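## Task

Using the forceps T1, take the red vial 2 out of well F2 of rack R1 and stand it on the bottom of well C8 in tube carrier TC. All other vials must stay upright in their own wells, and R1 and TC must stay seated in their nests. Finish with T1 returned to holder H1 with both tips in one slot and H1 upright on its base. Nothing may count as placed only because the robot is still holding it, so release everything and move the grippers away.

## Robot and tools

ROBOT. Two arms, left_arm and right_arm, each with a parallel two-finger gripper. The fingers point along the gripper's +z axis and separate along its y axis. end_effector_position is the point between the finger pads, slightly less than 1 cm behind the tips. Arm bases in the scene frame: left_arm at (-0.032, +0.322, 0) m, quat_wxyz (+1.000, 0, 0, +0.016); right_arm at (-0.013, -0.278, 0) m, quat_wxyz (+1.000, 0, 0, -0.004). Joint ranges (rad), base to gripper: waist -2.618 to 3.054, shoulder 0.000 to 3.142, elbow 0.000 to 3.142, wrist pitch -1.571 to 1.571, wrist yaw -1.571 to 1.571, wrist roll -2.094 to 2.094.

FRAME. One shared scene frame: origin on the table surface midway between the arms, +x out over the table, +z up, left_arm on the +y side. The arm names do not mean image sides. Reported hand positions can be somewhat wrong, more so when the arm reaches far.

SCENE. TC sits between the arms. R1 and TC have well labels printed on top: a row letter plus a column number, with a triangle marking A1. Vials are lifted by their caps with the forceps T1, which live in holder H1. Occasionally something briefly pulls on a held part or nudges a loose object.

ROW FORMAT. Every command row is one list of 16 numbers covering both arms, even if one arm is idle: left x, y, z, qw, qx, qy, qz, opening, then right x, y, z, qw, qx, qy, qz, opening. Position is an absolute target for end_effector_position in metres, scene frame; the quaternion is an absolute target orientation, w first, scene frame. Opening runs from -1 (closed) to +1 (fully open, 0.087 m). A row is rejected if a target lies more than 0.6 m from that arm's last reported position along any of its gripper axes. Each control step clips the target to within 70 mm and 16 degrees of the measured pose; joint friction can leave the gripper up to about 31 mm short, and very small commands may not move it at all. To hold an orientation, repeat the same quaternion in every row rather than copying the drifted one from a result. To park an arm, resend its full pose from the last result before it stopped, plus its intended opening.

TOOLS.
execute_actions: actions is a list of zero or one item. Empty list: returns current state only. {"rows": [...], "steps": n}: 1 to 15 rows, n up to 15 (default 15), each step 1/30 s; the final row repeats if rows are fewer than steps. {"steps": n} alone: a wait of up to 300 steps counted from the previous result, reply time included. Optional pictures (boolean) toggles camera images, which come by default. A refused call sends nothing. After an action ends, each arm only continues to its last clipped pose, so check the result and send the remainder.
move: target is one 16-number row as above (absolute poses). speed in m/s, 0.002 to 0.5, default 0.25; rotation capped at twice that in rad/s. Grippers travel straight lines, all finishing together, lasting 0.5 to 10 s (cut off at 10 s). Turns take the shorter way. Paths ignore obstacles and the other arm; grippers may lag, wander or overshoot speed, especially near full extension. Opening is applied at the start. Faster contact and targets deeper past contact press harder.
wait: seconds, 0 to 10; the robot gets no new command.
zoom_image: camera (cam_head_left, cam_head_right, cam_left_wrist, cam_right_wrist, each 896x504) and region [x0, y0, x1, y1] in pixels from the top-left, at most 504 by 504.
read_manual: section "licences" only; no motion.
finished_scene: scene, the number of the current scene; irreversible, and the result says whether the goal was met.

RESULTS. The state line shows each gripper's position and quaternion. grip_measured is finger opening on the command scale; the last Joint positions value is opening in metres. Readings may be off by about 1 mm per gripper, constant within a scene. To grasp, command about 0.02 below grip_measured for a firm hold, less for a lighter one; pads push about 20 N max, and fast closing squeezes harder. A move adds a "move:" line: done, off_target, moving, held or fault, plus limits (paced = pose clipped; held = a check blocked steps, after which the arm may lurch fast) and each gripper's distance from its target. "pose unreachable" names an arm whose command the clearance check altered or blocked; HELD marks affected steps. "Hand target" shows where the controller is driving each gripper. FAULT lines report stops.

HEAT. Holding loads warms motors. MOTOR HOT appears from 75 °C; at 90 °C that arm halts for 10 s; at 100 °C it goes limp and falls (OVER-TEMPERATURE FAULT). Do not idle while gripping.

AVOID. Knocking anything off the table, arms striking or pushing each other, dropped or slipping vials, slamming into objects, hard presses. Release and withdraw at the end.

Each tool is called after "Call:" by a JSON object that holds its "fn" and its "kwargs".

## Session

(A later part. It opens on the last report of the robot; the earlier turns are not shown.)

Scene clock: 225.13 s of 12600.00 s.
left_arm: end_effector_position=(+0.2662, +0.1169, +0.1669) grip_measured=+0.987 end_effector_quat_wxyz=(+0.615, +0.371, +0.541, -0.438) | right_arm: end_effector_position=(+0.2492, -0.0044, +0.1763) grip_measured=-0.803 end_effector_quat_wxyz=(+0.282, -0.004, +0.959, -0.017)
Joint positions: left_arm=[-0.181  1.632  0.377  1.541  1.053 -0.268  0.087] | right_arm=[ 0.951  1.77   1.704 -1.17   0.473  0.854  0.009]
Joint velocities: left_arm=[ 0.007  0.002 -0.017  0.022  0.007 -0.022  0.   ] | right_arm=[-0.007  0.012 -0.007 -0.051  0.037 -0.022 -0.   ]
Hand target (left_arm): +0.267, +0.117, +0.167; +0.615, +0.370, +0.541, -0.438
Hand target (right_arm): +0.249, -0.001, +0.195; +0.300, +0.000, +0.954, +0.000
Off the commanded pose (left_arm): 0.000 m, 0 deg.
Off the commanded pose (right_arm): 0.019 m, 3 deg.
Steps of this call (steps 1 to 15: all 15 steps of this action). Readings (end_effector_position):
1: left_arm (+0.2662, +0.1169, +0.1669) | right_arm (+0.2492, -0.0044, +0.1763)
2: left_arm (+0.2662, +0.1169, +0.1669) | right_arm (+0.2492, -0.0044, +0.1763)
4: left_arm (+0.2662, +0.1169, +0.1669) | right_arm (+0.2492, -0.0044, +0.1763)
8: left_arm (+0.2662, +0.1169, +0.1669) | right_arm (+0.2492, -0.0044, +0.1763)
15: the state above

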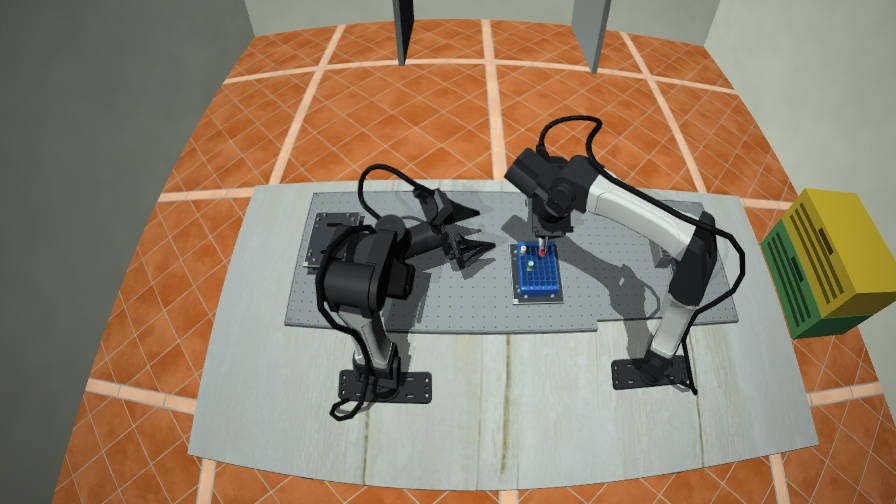

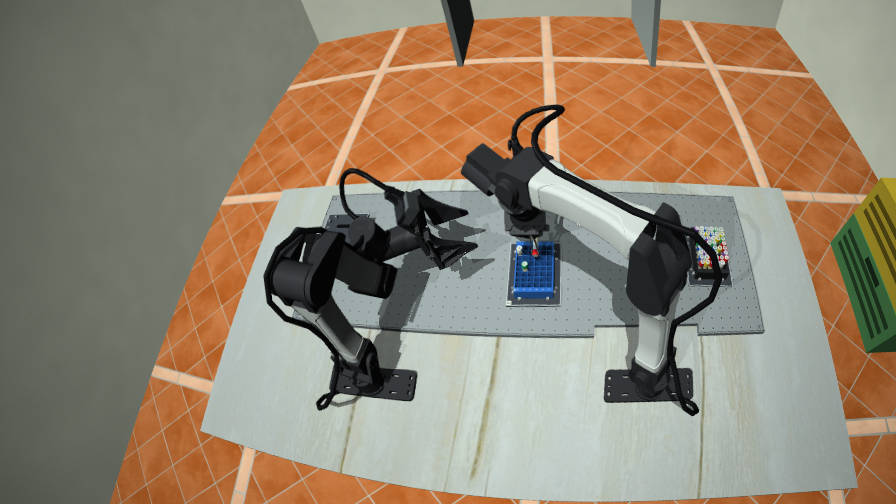

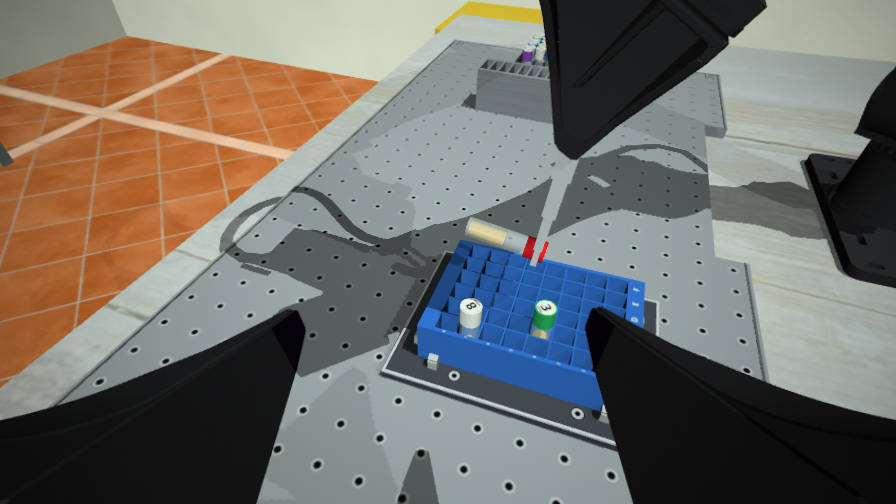

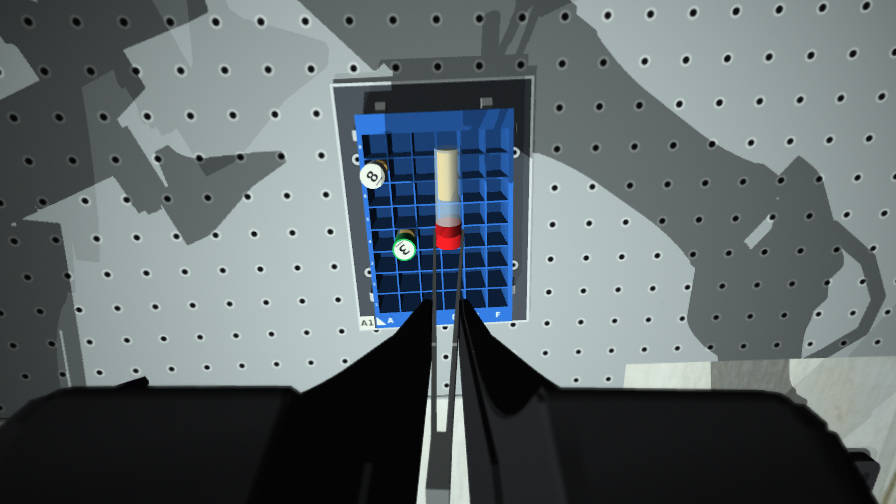

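Call:
{"fn": "move", "kwargs": {"target": [0.2666,0.117,0.167,0.615,0.37,0.541,-0.438,1,0.26,0.0,0.203,0.30,0,0.954,0,-0.806], "speed": 0.015}}

Call:
{"fn": "execute_actions", "kwargs": {"actions": [{"rows":[[0.2666,0.117,0.167,0.615,0.37,0.541,-0.438,1,0.26,0.0,0.203,0.30,0,0.954,0,-0.8015]]}], "pictures": false}}

Call:
{"fn": "execute_actions", "kwargs": {"actions": [{"rows":[[0.2666,0.117,0.167,0.615,0.37,0.541,-0.438,1,0.26,0.0,0.203,0.30,0,0.954,0,-0.80]]}]}}

Scene clock: 228.67 s of 12600.00 s.
left_arm: end_effector_position=(+0.2662, +0.1169, +0.1669) grip_measured=+0.987 end_effector_quat_wxyz=(+0.615, +0.371, +0.541, -0.438) | right_arm: end_effector_position=(+0.2544, +0.0023, +0.1985) grip_measured=-0.805 end_effector_quat_wxyz=(+0.297, -0.003, +0.955, +0.003)
Joint positions: left_arm=[-0.181  1.632  0.377  1.541  1.053 -0.268  0.087] | right_arm=[ 0.951  1.77   1.781 -1.192  0.473  0.843  0.009]
Joint velocities: left_arm=[-0.002 -0.012  0.002 -0.007  0.051 -0.022 -0.001] | right_arm=[-0.007  0.007  0.002 -0.051 -0.066  0.007 -0.   ]
Hand target (left_arm): +0.267, +0.117, +0.167; +0.615, +0.370, +0.541, -0.438
Hand target (right_arm): +0.260, -0.000, +0.203; +0.300, +0.000, +0.954, -0.000
Off the commanded pose (left_arm): 0.000 m, 0 deg.
Off the commanded pose (right_arm): 0.008 m, 1 deg.
move: done

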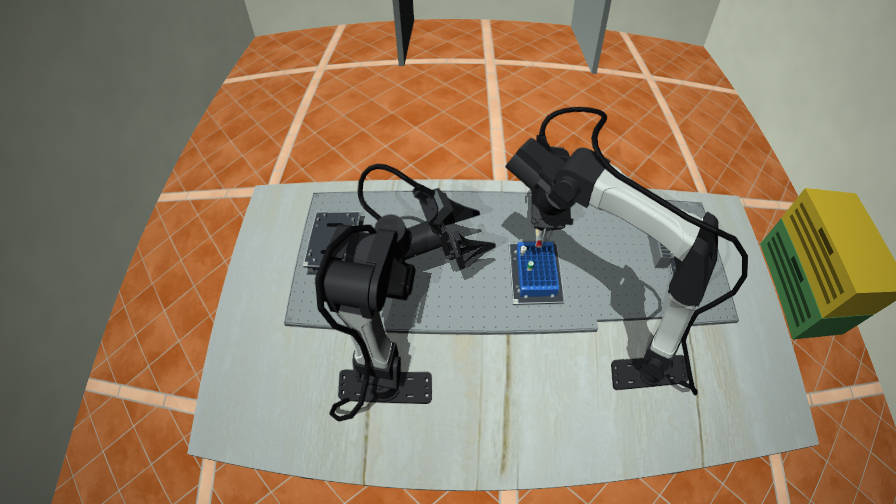

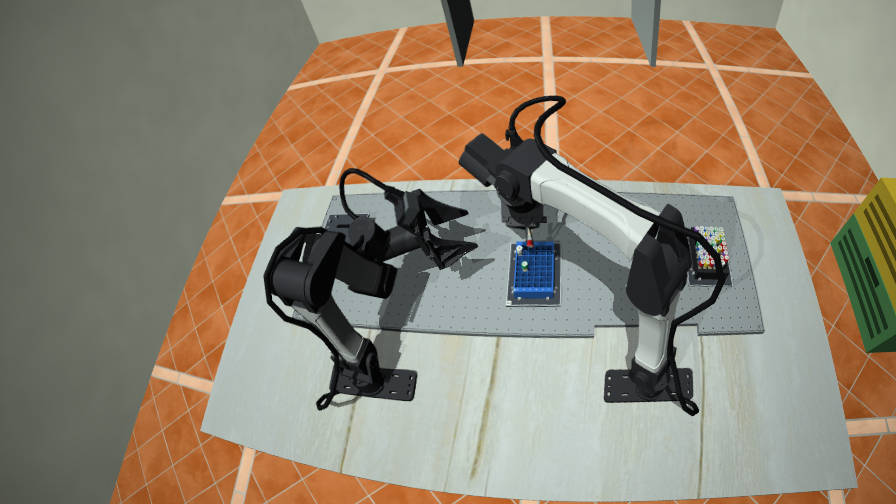

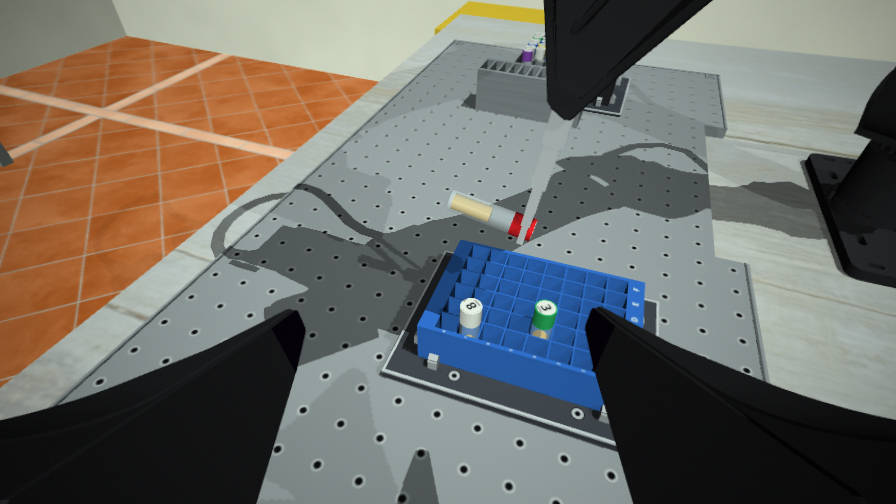

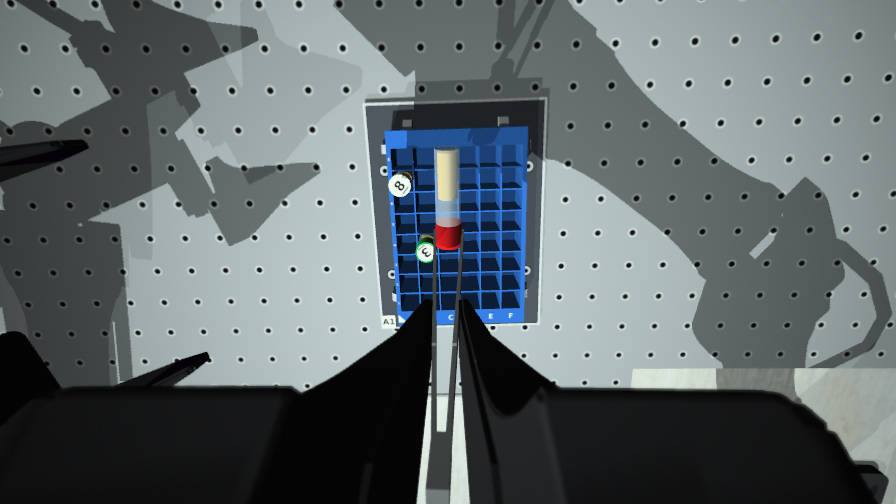

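Scene clock: 229.17 s of 12600.00 s.
left_arm: end_effector_position=(+0.2662, +0.1169, +0.1669) grip_measured=+0.987 end_effector_quat_wxyz=(+0.615, +0.371, +0.541, -0.438) | right_arm: end_effector_position=(+0.2543, +0.0021, +0.1984) grip_measured=-0.801 end_effector_quat_wxyz=(+0.297, -0.004, +0.955, +0.002)
Joint positions: left_arm=[-0.181  1.632  0.377  1.541  1.053 -0.268  0.087] | right_arm=[ 0.951  1.77   1.781 -1.193  0.473  0.841  0.009]
Joint velocities: left_arm=[ 0.007 -0.017 -0.002  0.022 -0.125  0.022 -0.   ] | right_arm=[-0.017  0.022  0.012  0.022 -0.022 -0.022  0.001]
Hand target (left_arm): +0.267, +0.117, +0.167; +0.615, +0.370, +0.541, -0.438
Hand target (right_arm): +0.260, -0.000, +0.203; +0.300, -0.000, +0.954, -0.000
Off the commanded pose (left_arm): 0.000 m, 0 deg.
Off the commanded pose (right_arm): 0.008 m, 1 deg.
Steps of this call (steps 1 to 15: all 15 steps of this action). Readings (end_effector_position):
1: left_arm (+0.2662, +0.1169, +0.1669) | right_arm (+0.2543, +0.0022, +0.1984)
2: left_arm (+0.2662, +0.1169, +0.1669) | right_arm (+0.2543, +0.0022, +0.1984)
4: left_arm (+0.2662, +0.1169, +0.1669) | right_arm (+0.2543, +0.0022, +0.1984)
8: left_arm (+0.2662, +0.1169, +0.1669) | right_arm (+0.2543, +0.0022, +0.1984)
15: the state above

Scene clock: 229.67 s of 12600.00 s.
left_arm: end_effector_position=(+0.2662, +0.1169, +0.1669) grip_measured=+0.987 end_effector_quat_wxyz=(+0.615, +0.371, +0.541, -0.438) | right_arm: end_effector_position=(+0.2543, +0.0021, +0.1984) grip_measured=-0.800 end_effector_quat_wxyz=(+0.297, -0.004, +0.955, +0.002)
Joint positions: left_arm=[-0.181  1.632  0.377  1.541  1.053 -0.268  0.087] | right_arm=[ 0.951  1.77   1.781 -1.193  0.473  0.841  0.009]
Joint velocities: left_arm=[-0.012  0.002  0.027  0.007  0.037 -0.007  0.   ] | right_arm=[ 0.007 -0.012 -0.002 -0.022  0.051 -0.022  0.001]
Hand target (left_arm): +0.267, +0.117, +0.167; +0.615, +0.370, +0.541, -0.438
Hand target (right_arm): +0.260, -0.000, +0.203; +0.300, -0.000, +0.954, +0.000
Off the commanded pose (left_arm): 0.000 m, 0 deg.
Off the commanded pose (right_arm): 0.008 m, 1 deg.
Steps of this call (steps 1 to 15: all 15 steps of this action). Readings (end_effector_position):
1: left_arm (+0.2662, +0.1169, +0.1669) | right_arm (+0.2543, +0.0021, +0.1984)
2: left_arm (+0.2662, +0.1169, +0.1669) | right_arm (+0.2543, +0.0021, +0.1984)
4: left_arm (+0.2662, +0.1169, +0.1669) | right_arm (+0.2543, +0.0021, +0.1984)
8: left_arm (+0.2662, +0.1169, +0.1669) | right_arm (+0.2543, +0.0021, +0.1984)
15: the state above

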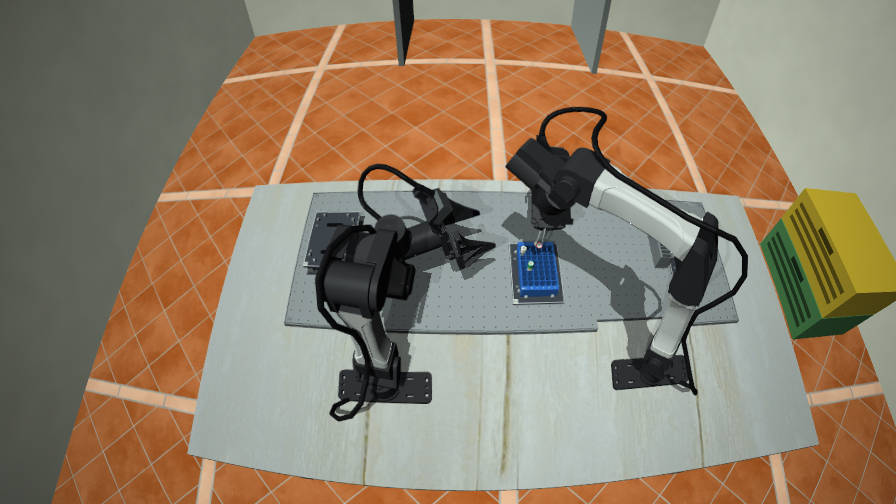

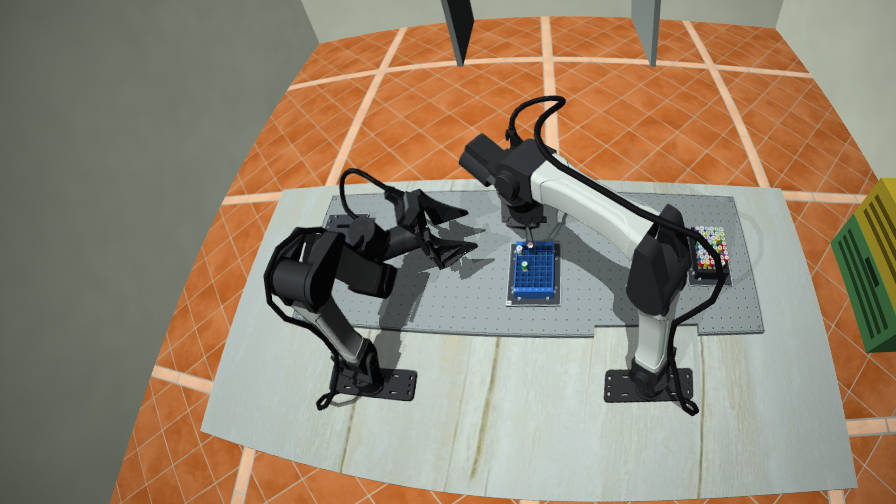

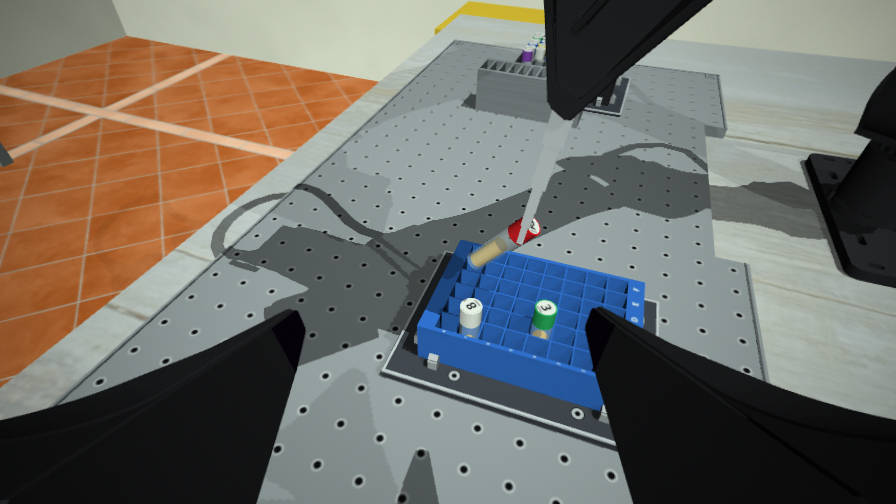

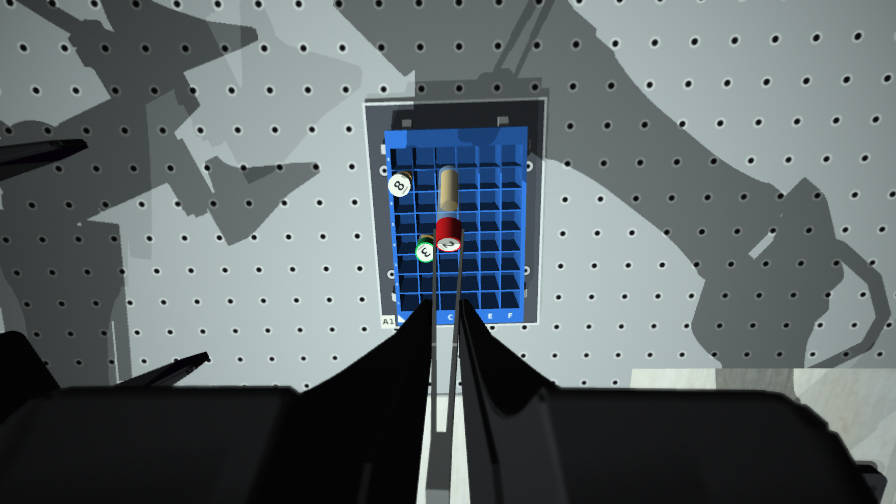

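Call:
{"fn": "execute_actions", "kwargs": {"actions": [{"rows":[[0.2666,0.117,0.167,0.615,0.37,0.541,-0.438,1,0.26,0.0,0.203,0.30,0,0.954,0,-0.798]]}]}}

Scene clock: 230.87 s of 12600.00 s.
left_arm: end_effector_position=(+0.2662, +0.1169, +0.1669) grip_measured=+0.987 end_effector_quat_wxyz=(+0.615, +0.371, +0.541, -0.438) | right_arm: end_effector_position=(+0.2543, +0.0021, +0.1984) grip_measured=-0.798 end_effector_quat_wxyz=(+0.297, -0.004, +0.955, +0.002)
Joint positions: left_arm=[-0.181  1.632  0.377  1.541  1.053 -0.268  0.087] | right_arm=[ 0.951  1.77   1.781 -1.193  0.473  0.841  0.009]
Joint velocities: left_arm=[-0.007  0.012 -0.032 -0.007 -0.051  0.037 -0.   ] | right_arm=[-0.012 -0.012 -0.002 -0.007 -0.037 -0.095  0.001]
Hand target (left_arm): +0.267, +0.117, +0.167; +0.615, +0.370, +0.541, -0.438
Hand target (right_arm): +0.260, -0.000, +0.203; +0.300, -0.000, +0.954, +0.000
Off the commanded pose (left_arm): 0.000 m, 0 deg.
Off the commanded pose (right_arm): 0.008 m, 1 deg.
Steps of this call (steps 1 to 21: nothing new was sent; steps 22 to 36: all 15 steps of this action). Readings (end_effector_position):
22: left_arm (+0.2662, +0.1169, +0.1669) | right_arm (+0.2543, +0.0021, +0.1984)
23: left_arm (+0.2662, +0.1169, +0.1669) | right_arm (+0.2543, +0.0021, +0.1984)
25: left_arm (+0.2662, +0.1169, +0.1669) | right_arm (+0.2543, +0.0021, +0.1984)
29: left_arm (+0.2662, +0.1169, +0.1669) | right_arm (+0.2543, +0.0021, +0.1984)
36: the state above

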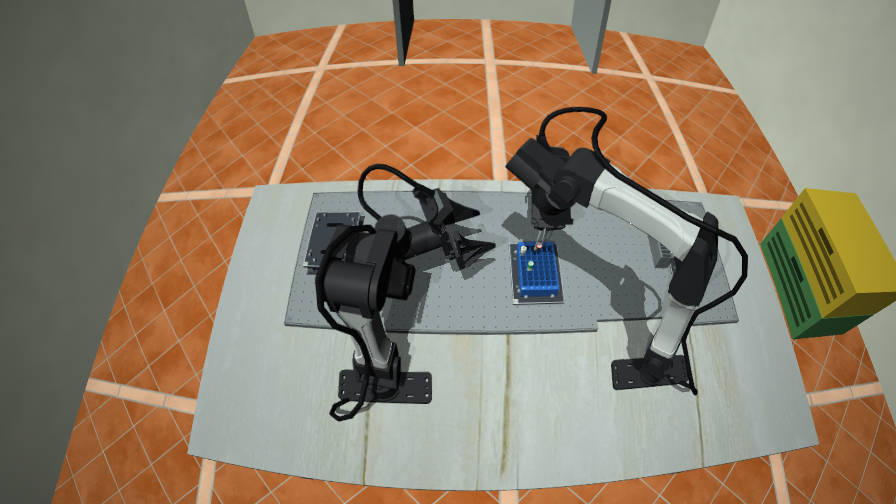

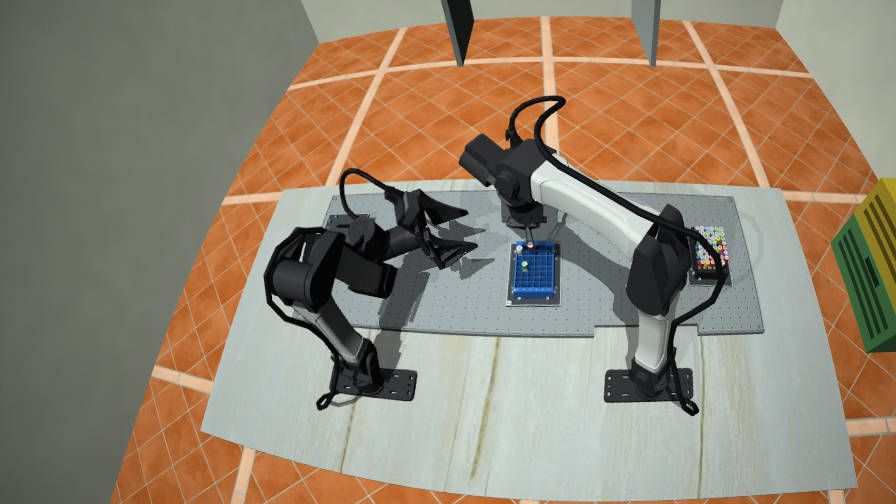

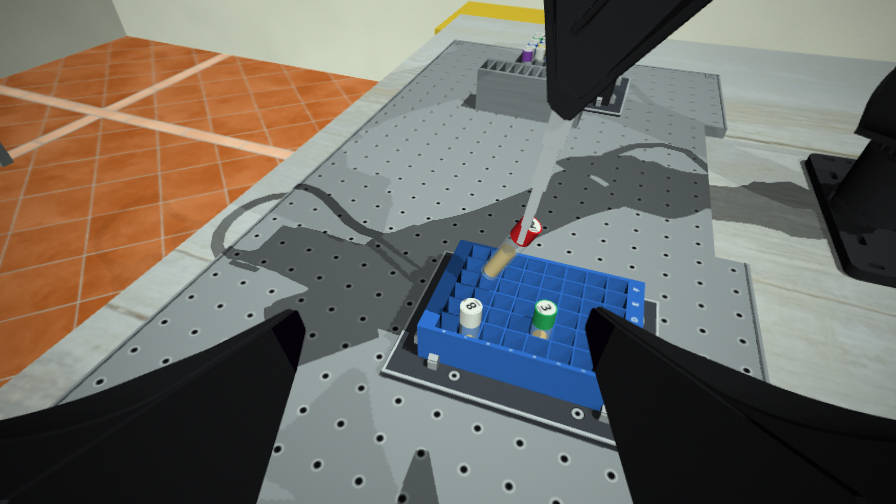

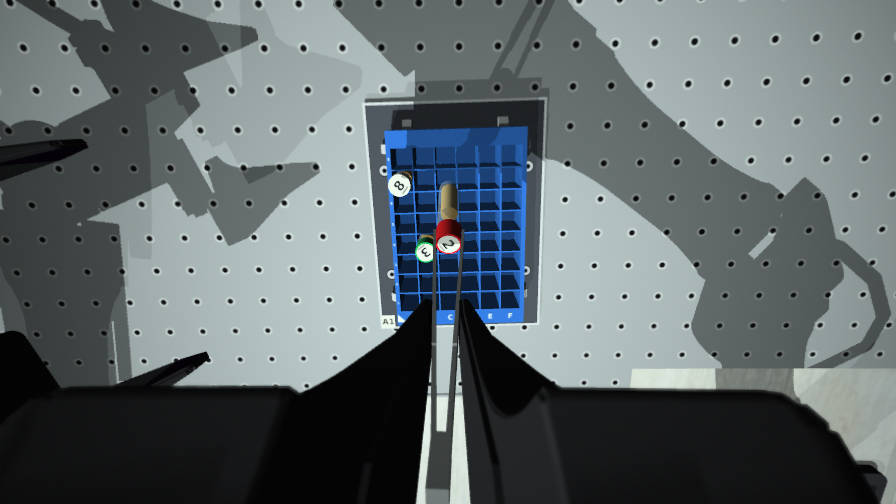

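Call:
{"fn": "move", "kwargs": {"target": [0.2666,0.117,0.167,0.615,0.37,0.541,-0.438,1,0.25,0.0,0.203,0.41,0,0.912,0,-0.798], "speed": 0.03}}

Scene clock: 235.83 s of 12600.00 s.
left_arm: end_effector_position=(+0.2662, +0.1169, +0.1669) grip_measured=+0.987 end_effector_quat_wxyz=(+0.615, +0.371, +0.541, -0.438) | right_arm: end_effector_position=(+0.2511, -0.0011, +0.1994) grip_measured=-0.798 end_effector_quat_wxyz=(+0.397, -0.003, +0.918, -0.009)
Joint positions: left_arm=[-0.181  1.632  0.377  1.541  1.053 -0.268  0.087] | right_arm=[ 1.046  1.652  1.566 -1.005  0.689  0.858  0.009]
Joint velocities: left_arm=[ 0.002  0.012 -0.022 -0.022  0.037  0.007 -0.001] | right_arm=[ 0.002 -0.002 -0.007  0.066  0.037 -0.007 -0.001]
Hand target (left_arm): +0.267, +0.117, +0.167; +0.615, +0.370, +0.541, -0.438
Hand target (right_arm): +0.250, -0.000, +0.204; +0.408, +0.002, +0.913, -0.001
Off the commanded pose (left_arm): 0.000 m, 0 deg.
Off the commanded pose (right_arm): 0.004 m, 2 deg.
move: done

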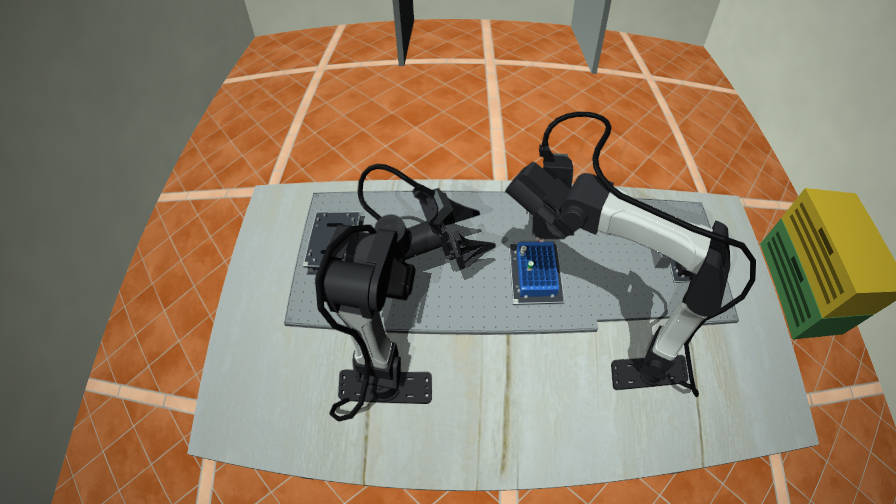

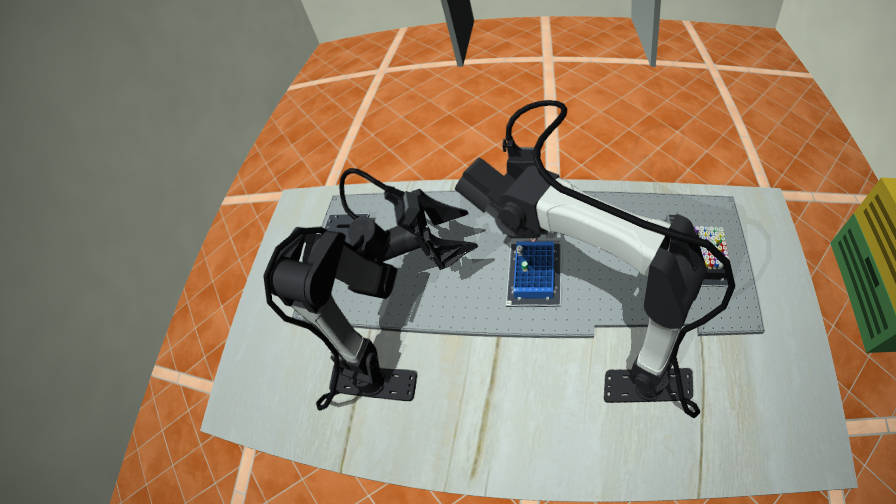

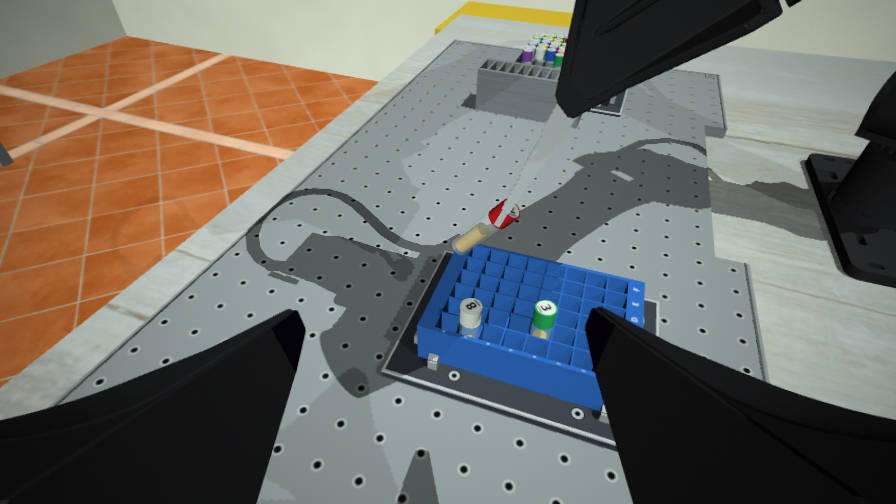

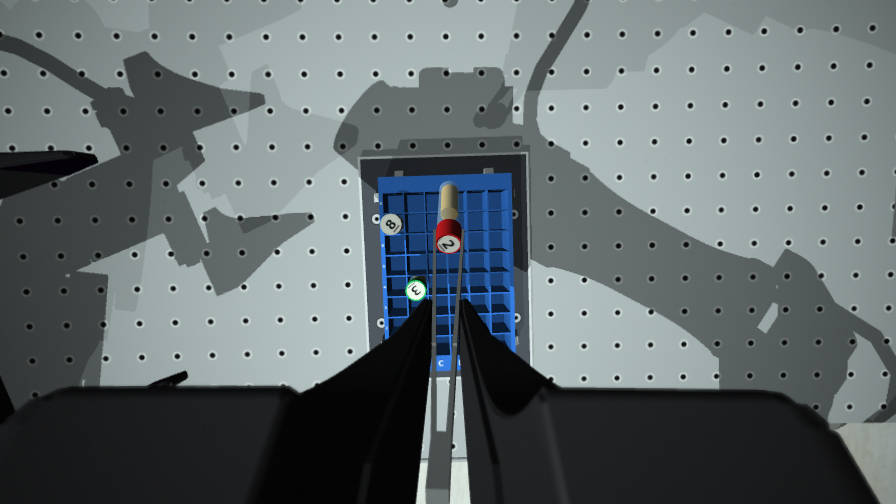

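Call:
{"fn": "execute_actions", "kwargs": {"actions": [{"rows":[[0.2666,0.117,0.167,0.615,0.37,0.541,-0.438,1,0.25,0.0,0.203,0.41,0,0.912,0,-0.7968]]}]}}

Scene clock: 236.83 s of 12600.00 s.
left_arm: end_effector_position=(+0.2662, +0.1169, +0.1669) grip_measured=+0.987 end_effector_quat_wxyz=(+0.615, +0.371, +0.541, -0.438) | right_arm: end_effector_position=(+0.2520, -0.0006, +0.1984) grip_measured=-0.797 end_effector_quat_wxyz=(+0.399, -0.002, +0.917, -0.009)
Joint positions: left_arm=[-0.181  1.632  0.377  1.541  1.053 -0.268  0.087] | right_arm=[ 1.046  1.652  1.56  -0.995  0.693  0.858  0.009]
Joint velocities: left_arm=[ 0.002  0.007 -0.012  0.007 -0.022  0.007  0.   ] | right_arm=[ 0.002  0.012 -0.007 -0.007 -0.066 -0.022  0.   ]
Hand target (left_arm): +0.267, +0.117, +0.167; +0.615, +0.370, +0.541, -0.438
Hand target (right_arm): +0.250, -0.000, +0.203; +0.410, +0.000, +0.912, -0.000
Off the commanded pose (left_arm): 0.000 m, 0 deg.
Off the commanded pose (right_arm): 0.005 m, 2 deg.
Steps of this call (steps 1 to 15: nothing new was sent; steps 16 to 30: all 15 steps of this action). Readings (end_effector_position):
16: left_arm (+0.2662, +0.1169, +0.1669) | right_arm (+0.2516, -0.0009, +0.1995)
17: left_arm (+0.2662, +0.1169, +0.1669) | right_arm (+0.2517, -0.0008, +0.1992)
19: left_arm (+0.2662, +0.1169, +0.1669) | right_arm (+0.2517, -0.0009, +0.1985)
23: left_arm (+0.2662, +0.1169, +0.1669) | right_arm (+0.2517, -0.0009, +0.1982)
30: the state above

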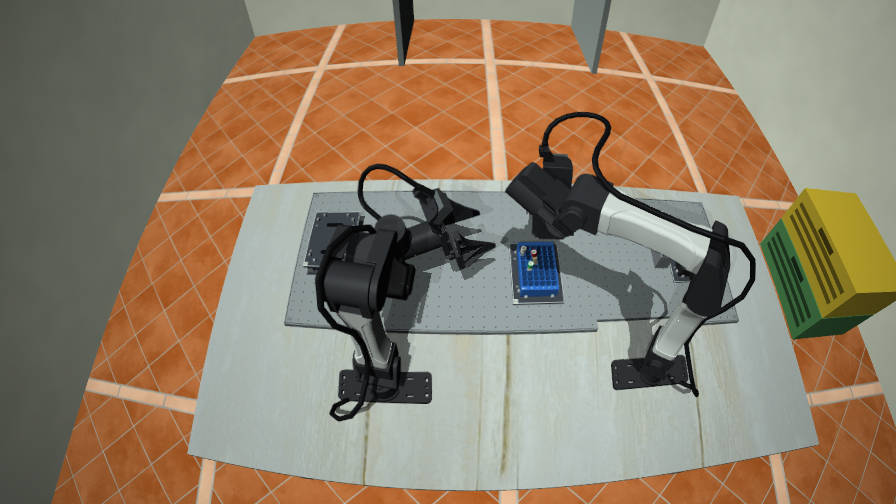

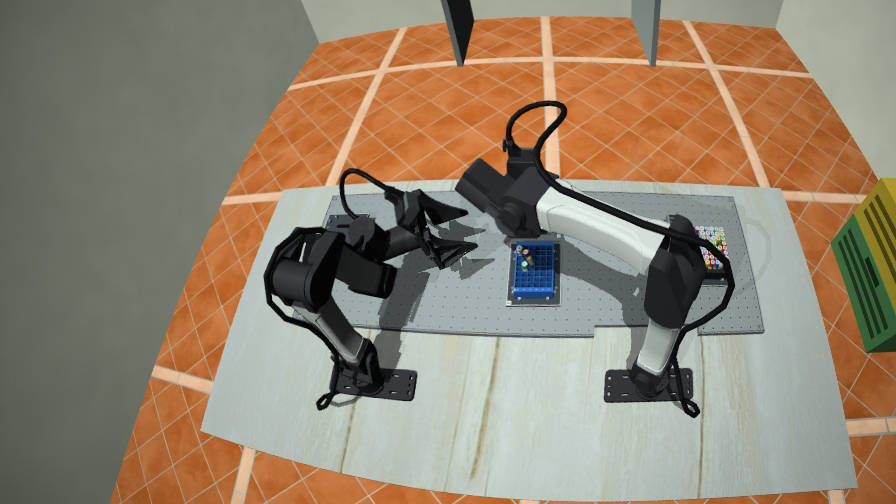

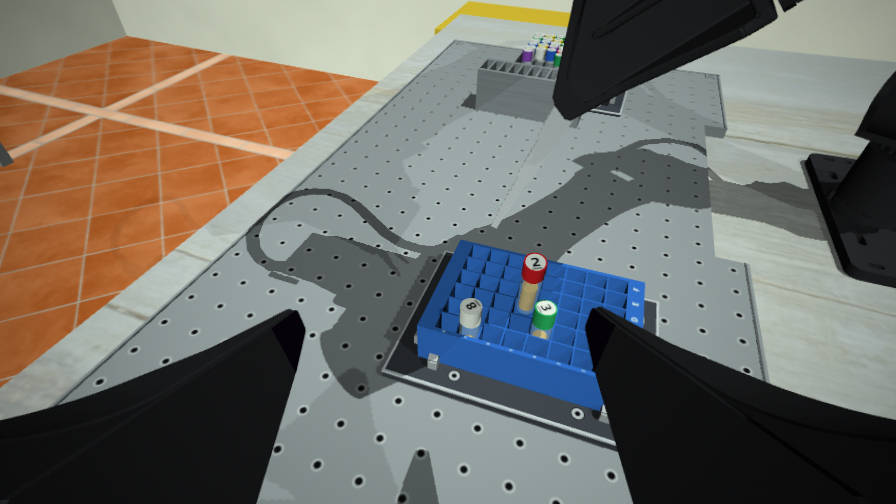

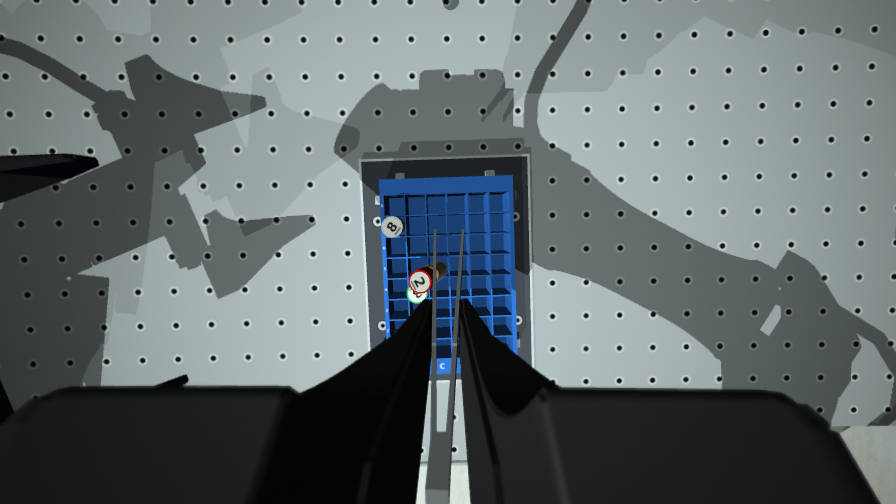

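Call:
{"fn": "move", "kwargs": {"target": [0.2666,0.117,0.167,0.615,0.37,0.541,-0.438,1,0.26,0.0,0.21,0.205,0,0.979,0,-0.775], "speed": 0.08}}

Scene clock: 240.47 s of 12600.00 s.
left_arm: end_effector_position=(+0.2662, +0.1169, +0.1669) grip_measured=+0.987 end_effector_quat_wxyz=(+0.615, +0.371, +0.541, -0.438) | right_arm: end_effector_position=(+0.2584, +0.0002, +0.2070) grip_measured=-0.775 end_effector_quat_wxyz=(+0.212, -0.003, +0.977, -0.001)
Joint positions: left_arm=[-0.181  1.632  0.377  1.541  1.053 -0.268  0.087] | right_arm=[ 0.874  1.92   2.059 -1.425  0.322  0.814  0.01 ]
Joint velocities: left_arm=[-0.017  0.007  0.012 -0.022 -0.066 -0.007  0.   ] | right_arm=[ 0.007  0.012 -0.022  0.037 -0.022 -0.037 -0.   ]
Hand target (left_arm): +0.267, +0.117, +0.167; +0.615, +0.370, +0.541, -0.438
Hand target (right_arm): +0.261, -0.000, +0.208; +0.207, -0.002, +0.978, +0.000
Off the commanded pose (left_arm): 0.000 m, 0 deg.
Off the commanded pose (right_arm): 0.003 m, 1 deg.
move: done

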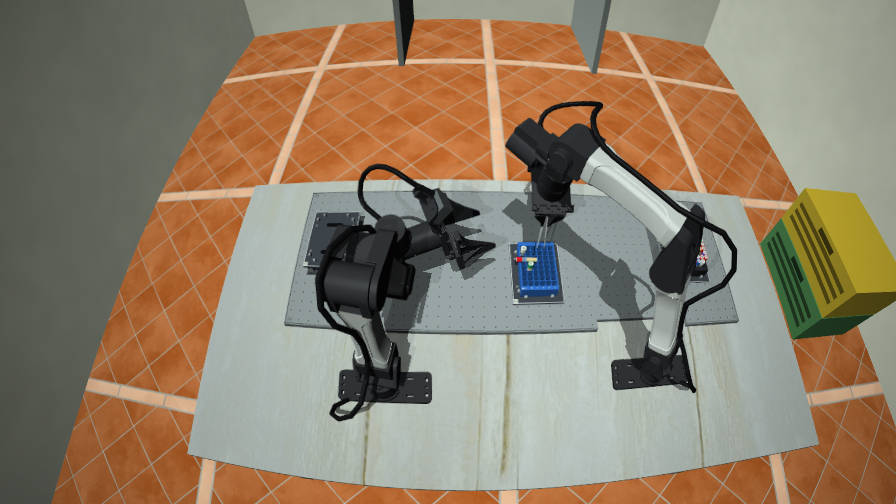

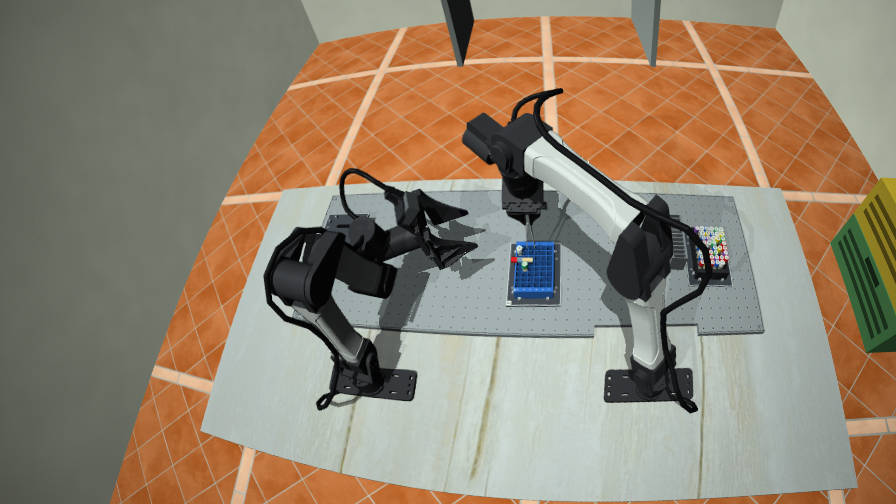

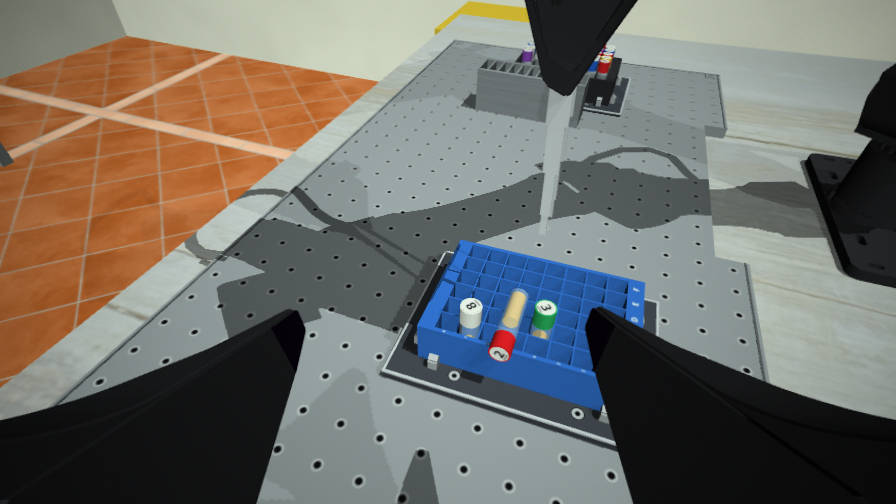

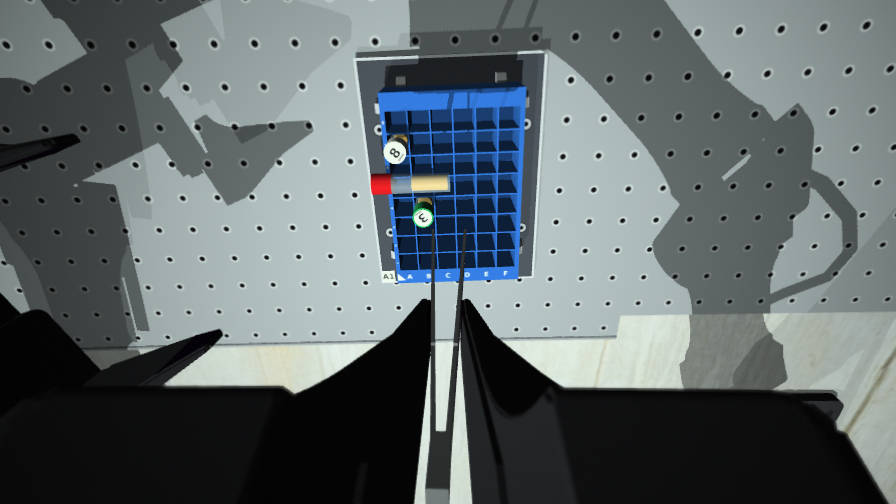

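Call:
{"fn": "move", "kwargs": {"target": [0.2666,0.2,0.167,0.615,0.37,0.541,-0.438,1,0.263,0.04,0.175,0.145,-0.692,0.692,0.145,-0.775], "speed": 0.2}}

Scene clock: 246.30 s of 12600.00 s.
left_arm: end_effector_position=(+0.2651, +0.1970, +0.1576) grip_measured=+0.987 end_effector_quat_wxyz=(+0.589, +0.367, +0.578, -0.430) | right_arm: end_effector_position=(+0.2597, +0.0411, +0.1727) grip_measured=-0.775 end_effector_quat_wxyz=(-0.148, +0.692, -0.692, -0.140)
Joint positions: left_arm=[ 0.145  1.611  0.377  1.541  1.364 -0.365  0.087] | right_arm=[ 0.822  1.994  2.02  -1.283 -0.268 -0.713  0.01 ]
Joint velocities: left_arm=[ 0.002 -0.017 -0.022 -0.051  0.095 -0.051 -0.001] | right_arm=[ 0.017 -0.017  0.022  0.007  0.022  0.051  0.001]
Hand target (left_arm): +0.267, +0.200, +0.167; +0.600, +0.379, +0.567, -0.418
Hand target (right_arm): +0.263, +0.041, +0.175; -0.148, +0.692, -0.691, -0.144
Off the commanded pose (left_arm): 0.010 m, 5 deg.
Off the commanded pose (right_arm): 0.004 m, 1 deg.
joint sent to its limit (left arm) — the command would take joint 4 (wrist pitch) past its upper limit, so that joint was sent only as far as its limit.
move: off_target (left_arm)

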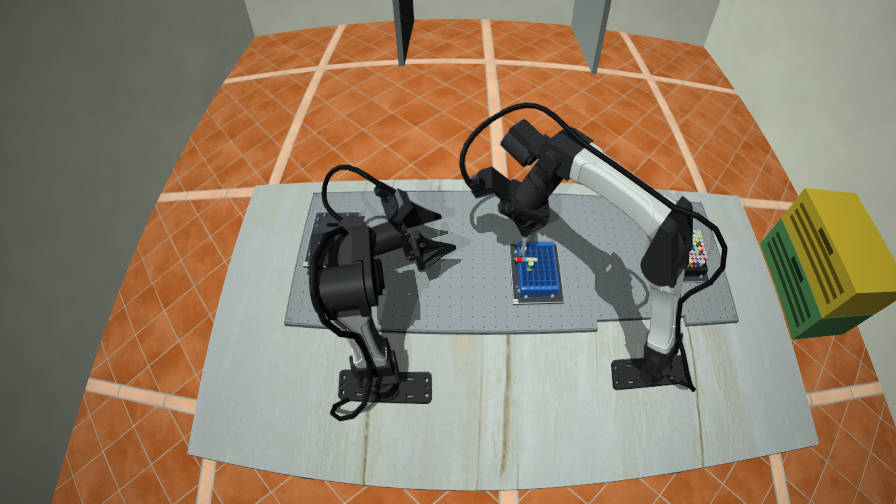

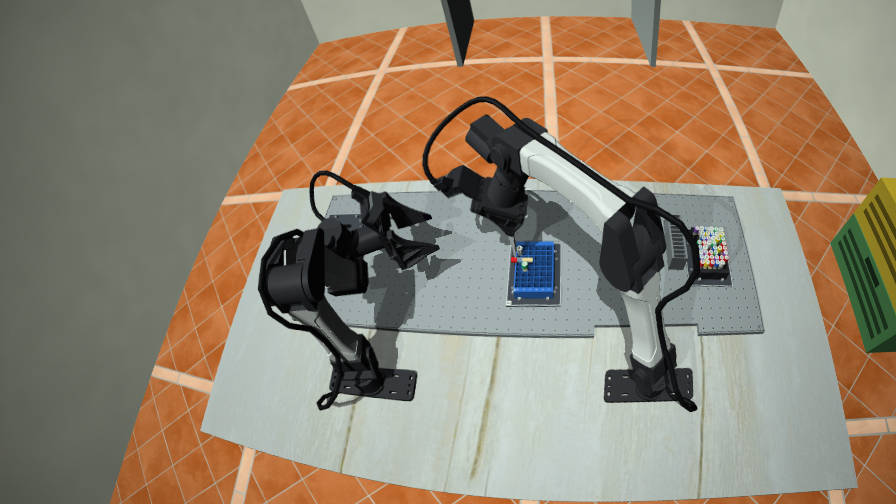

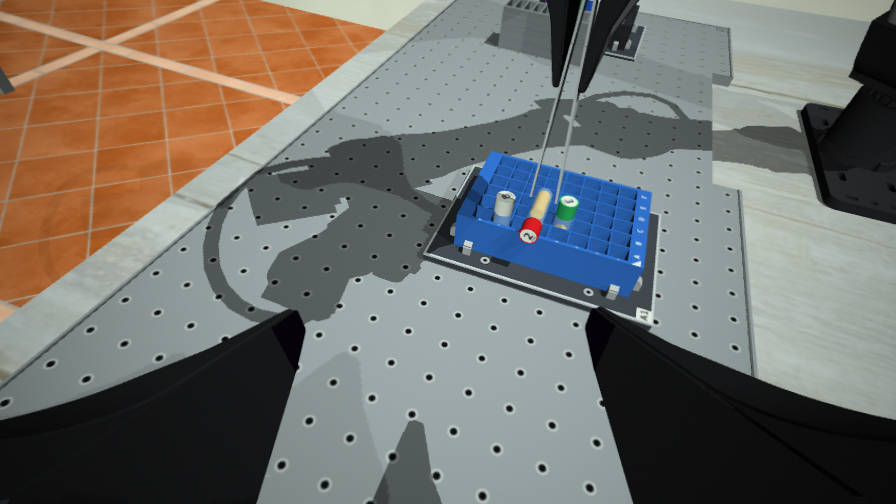

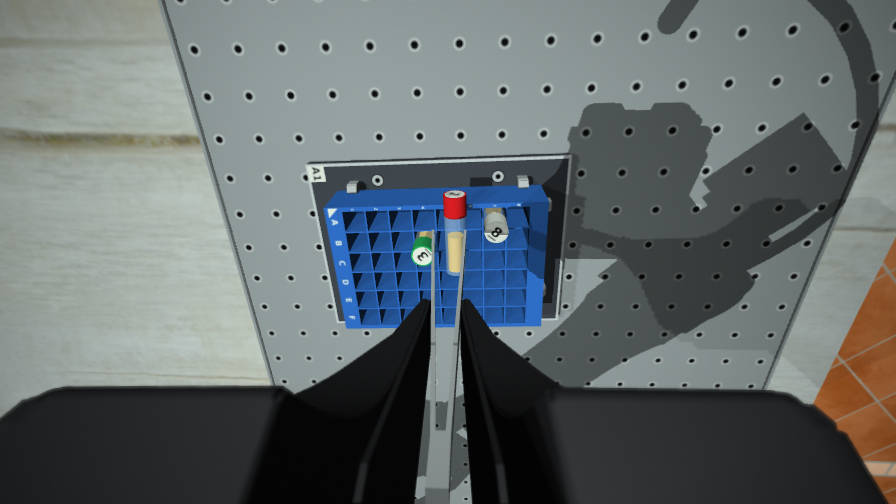

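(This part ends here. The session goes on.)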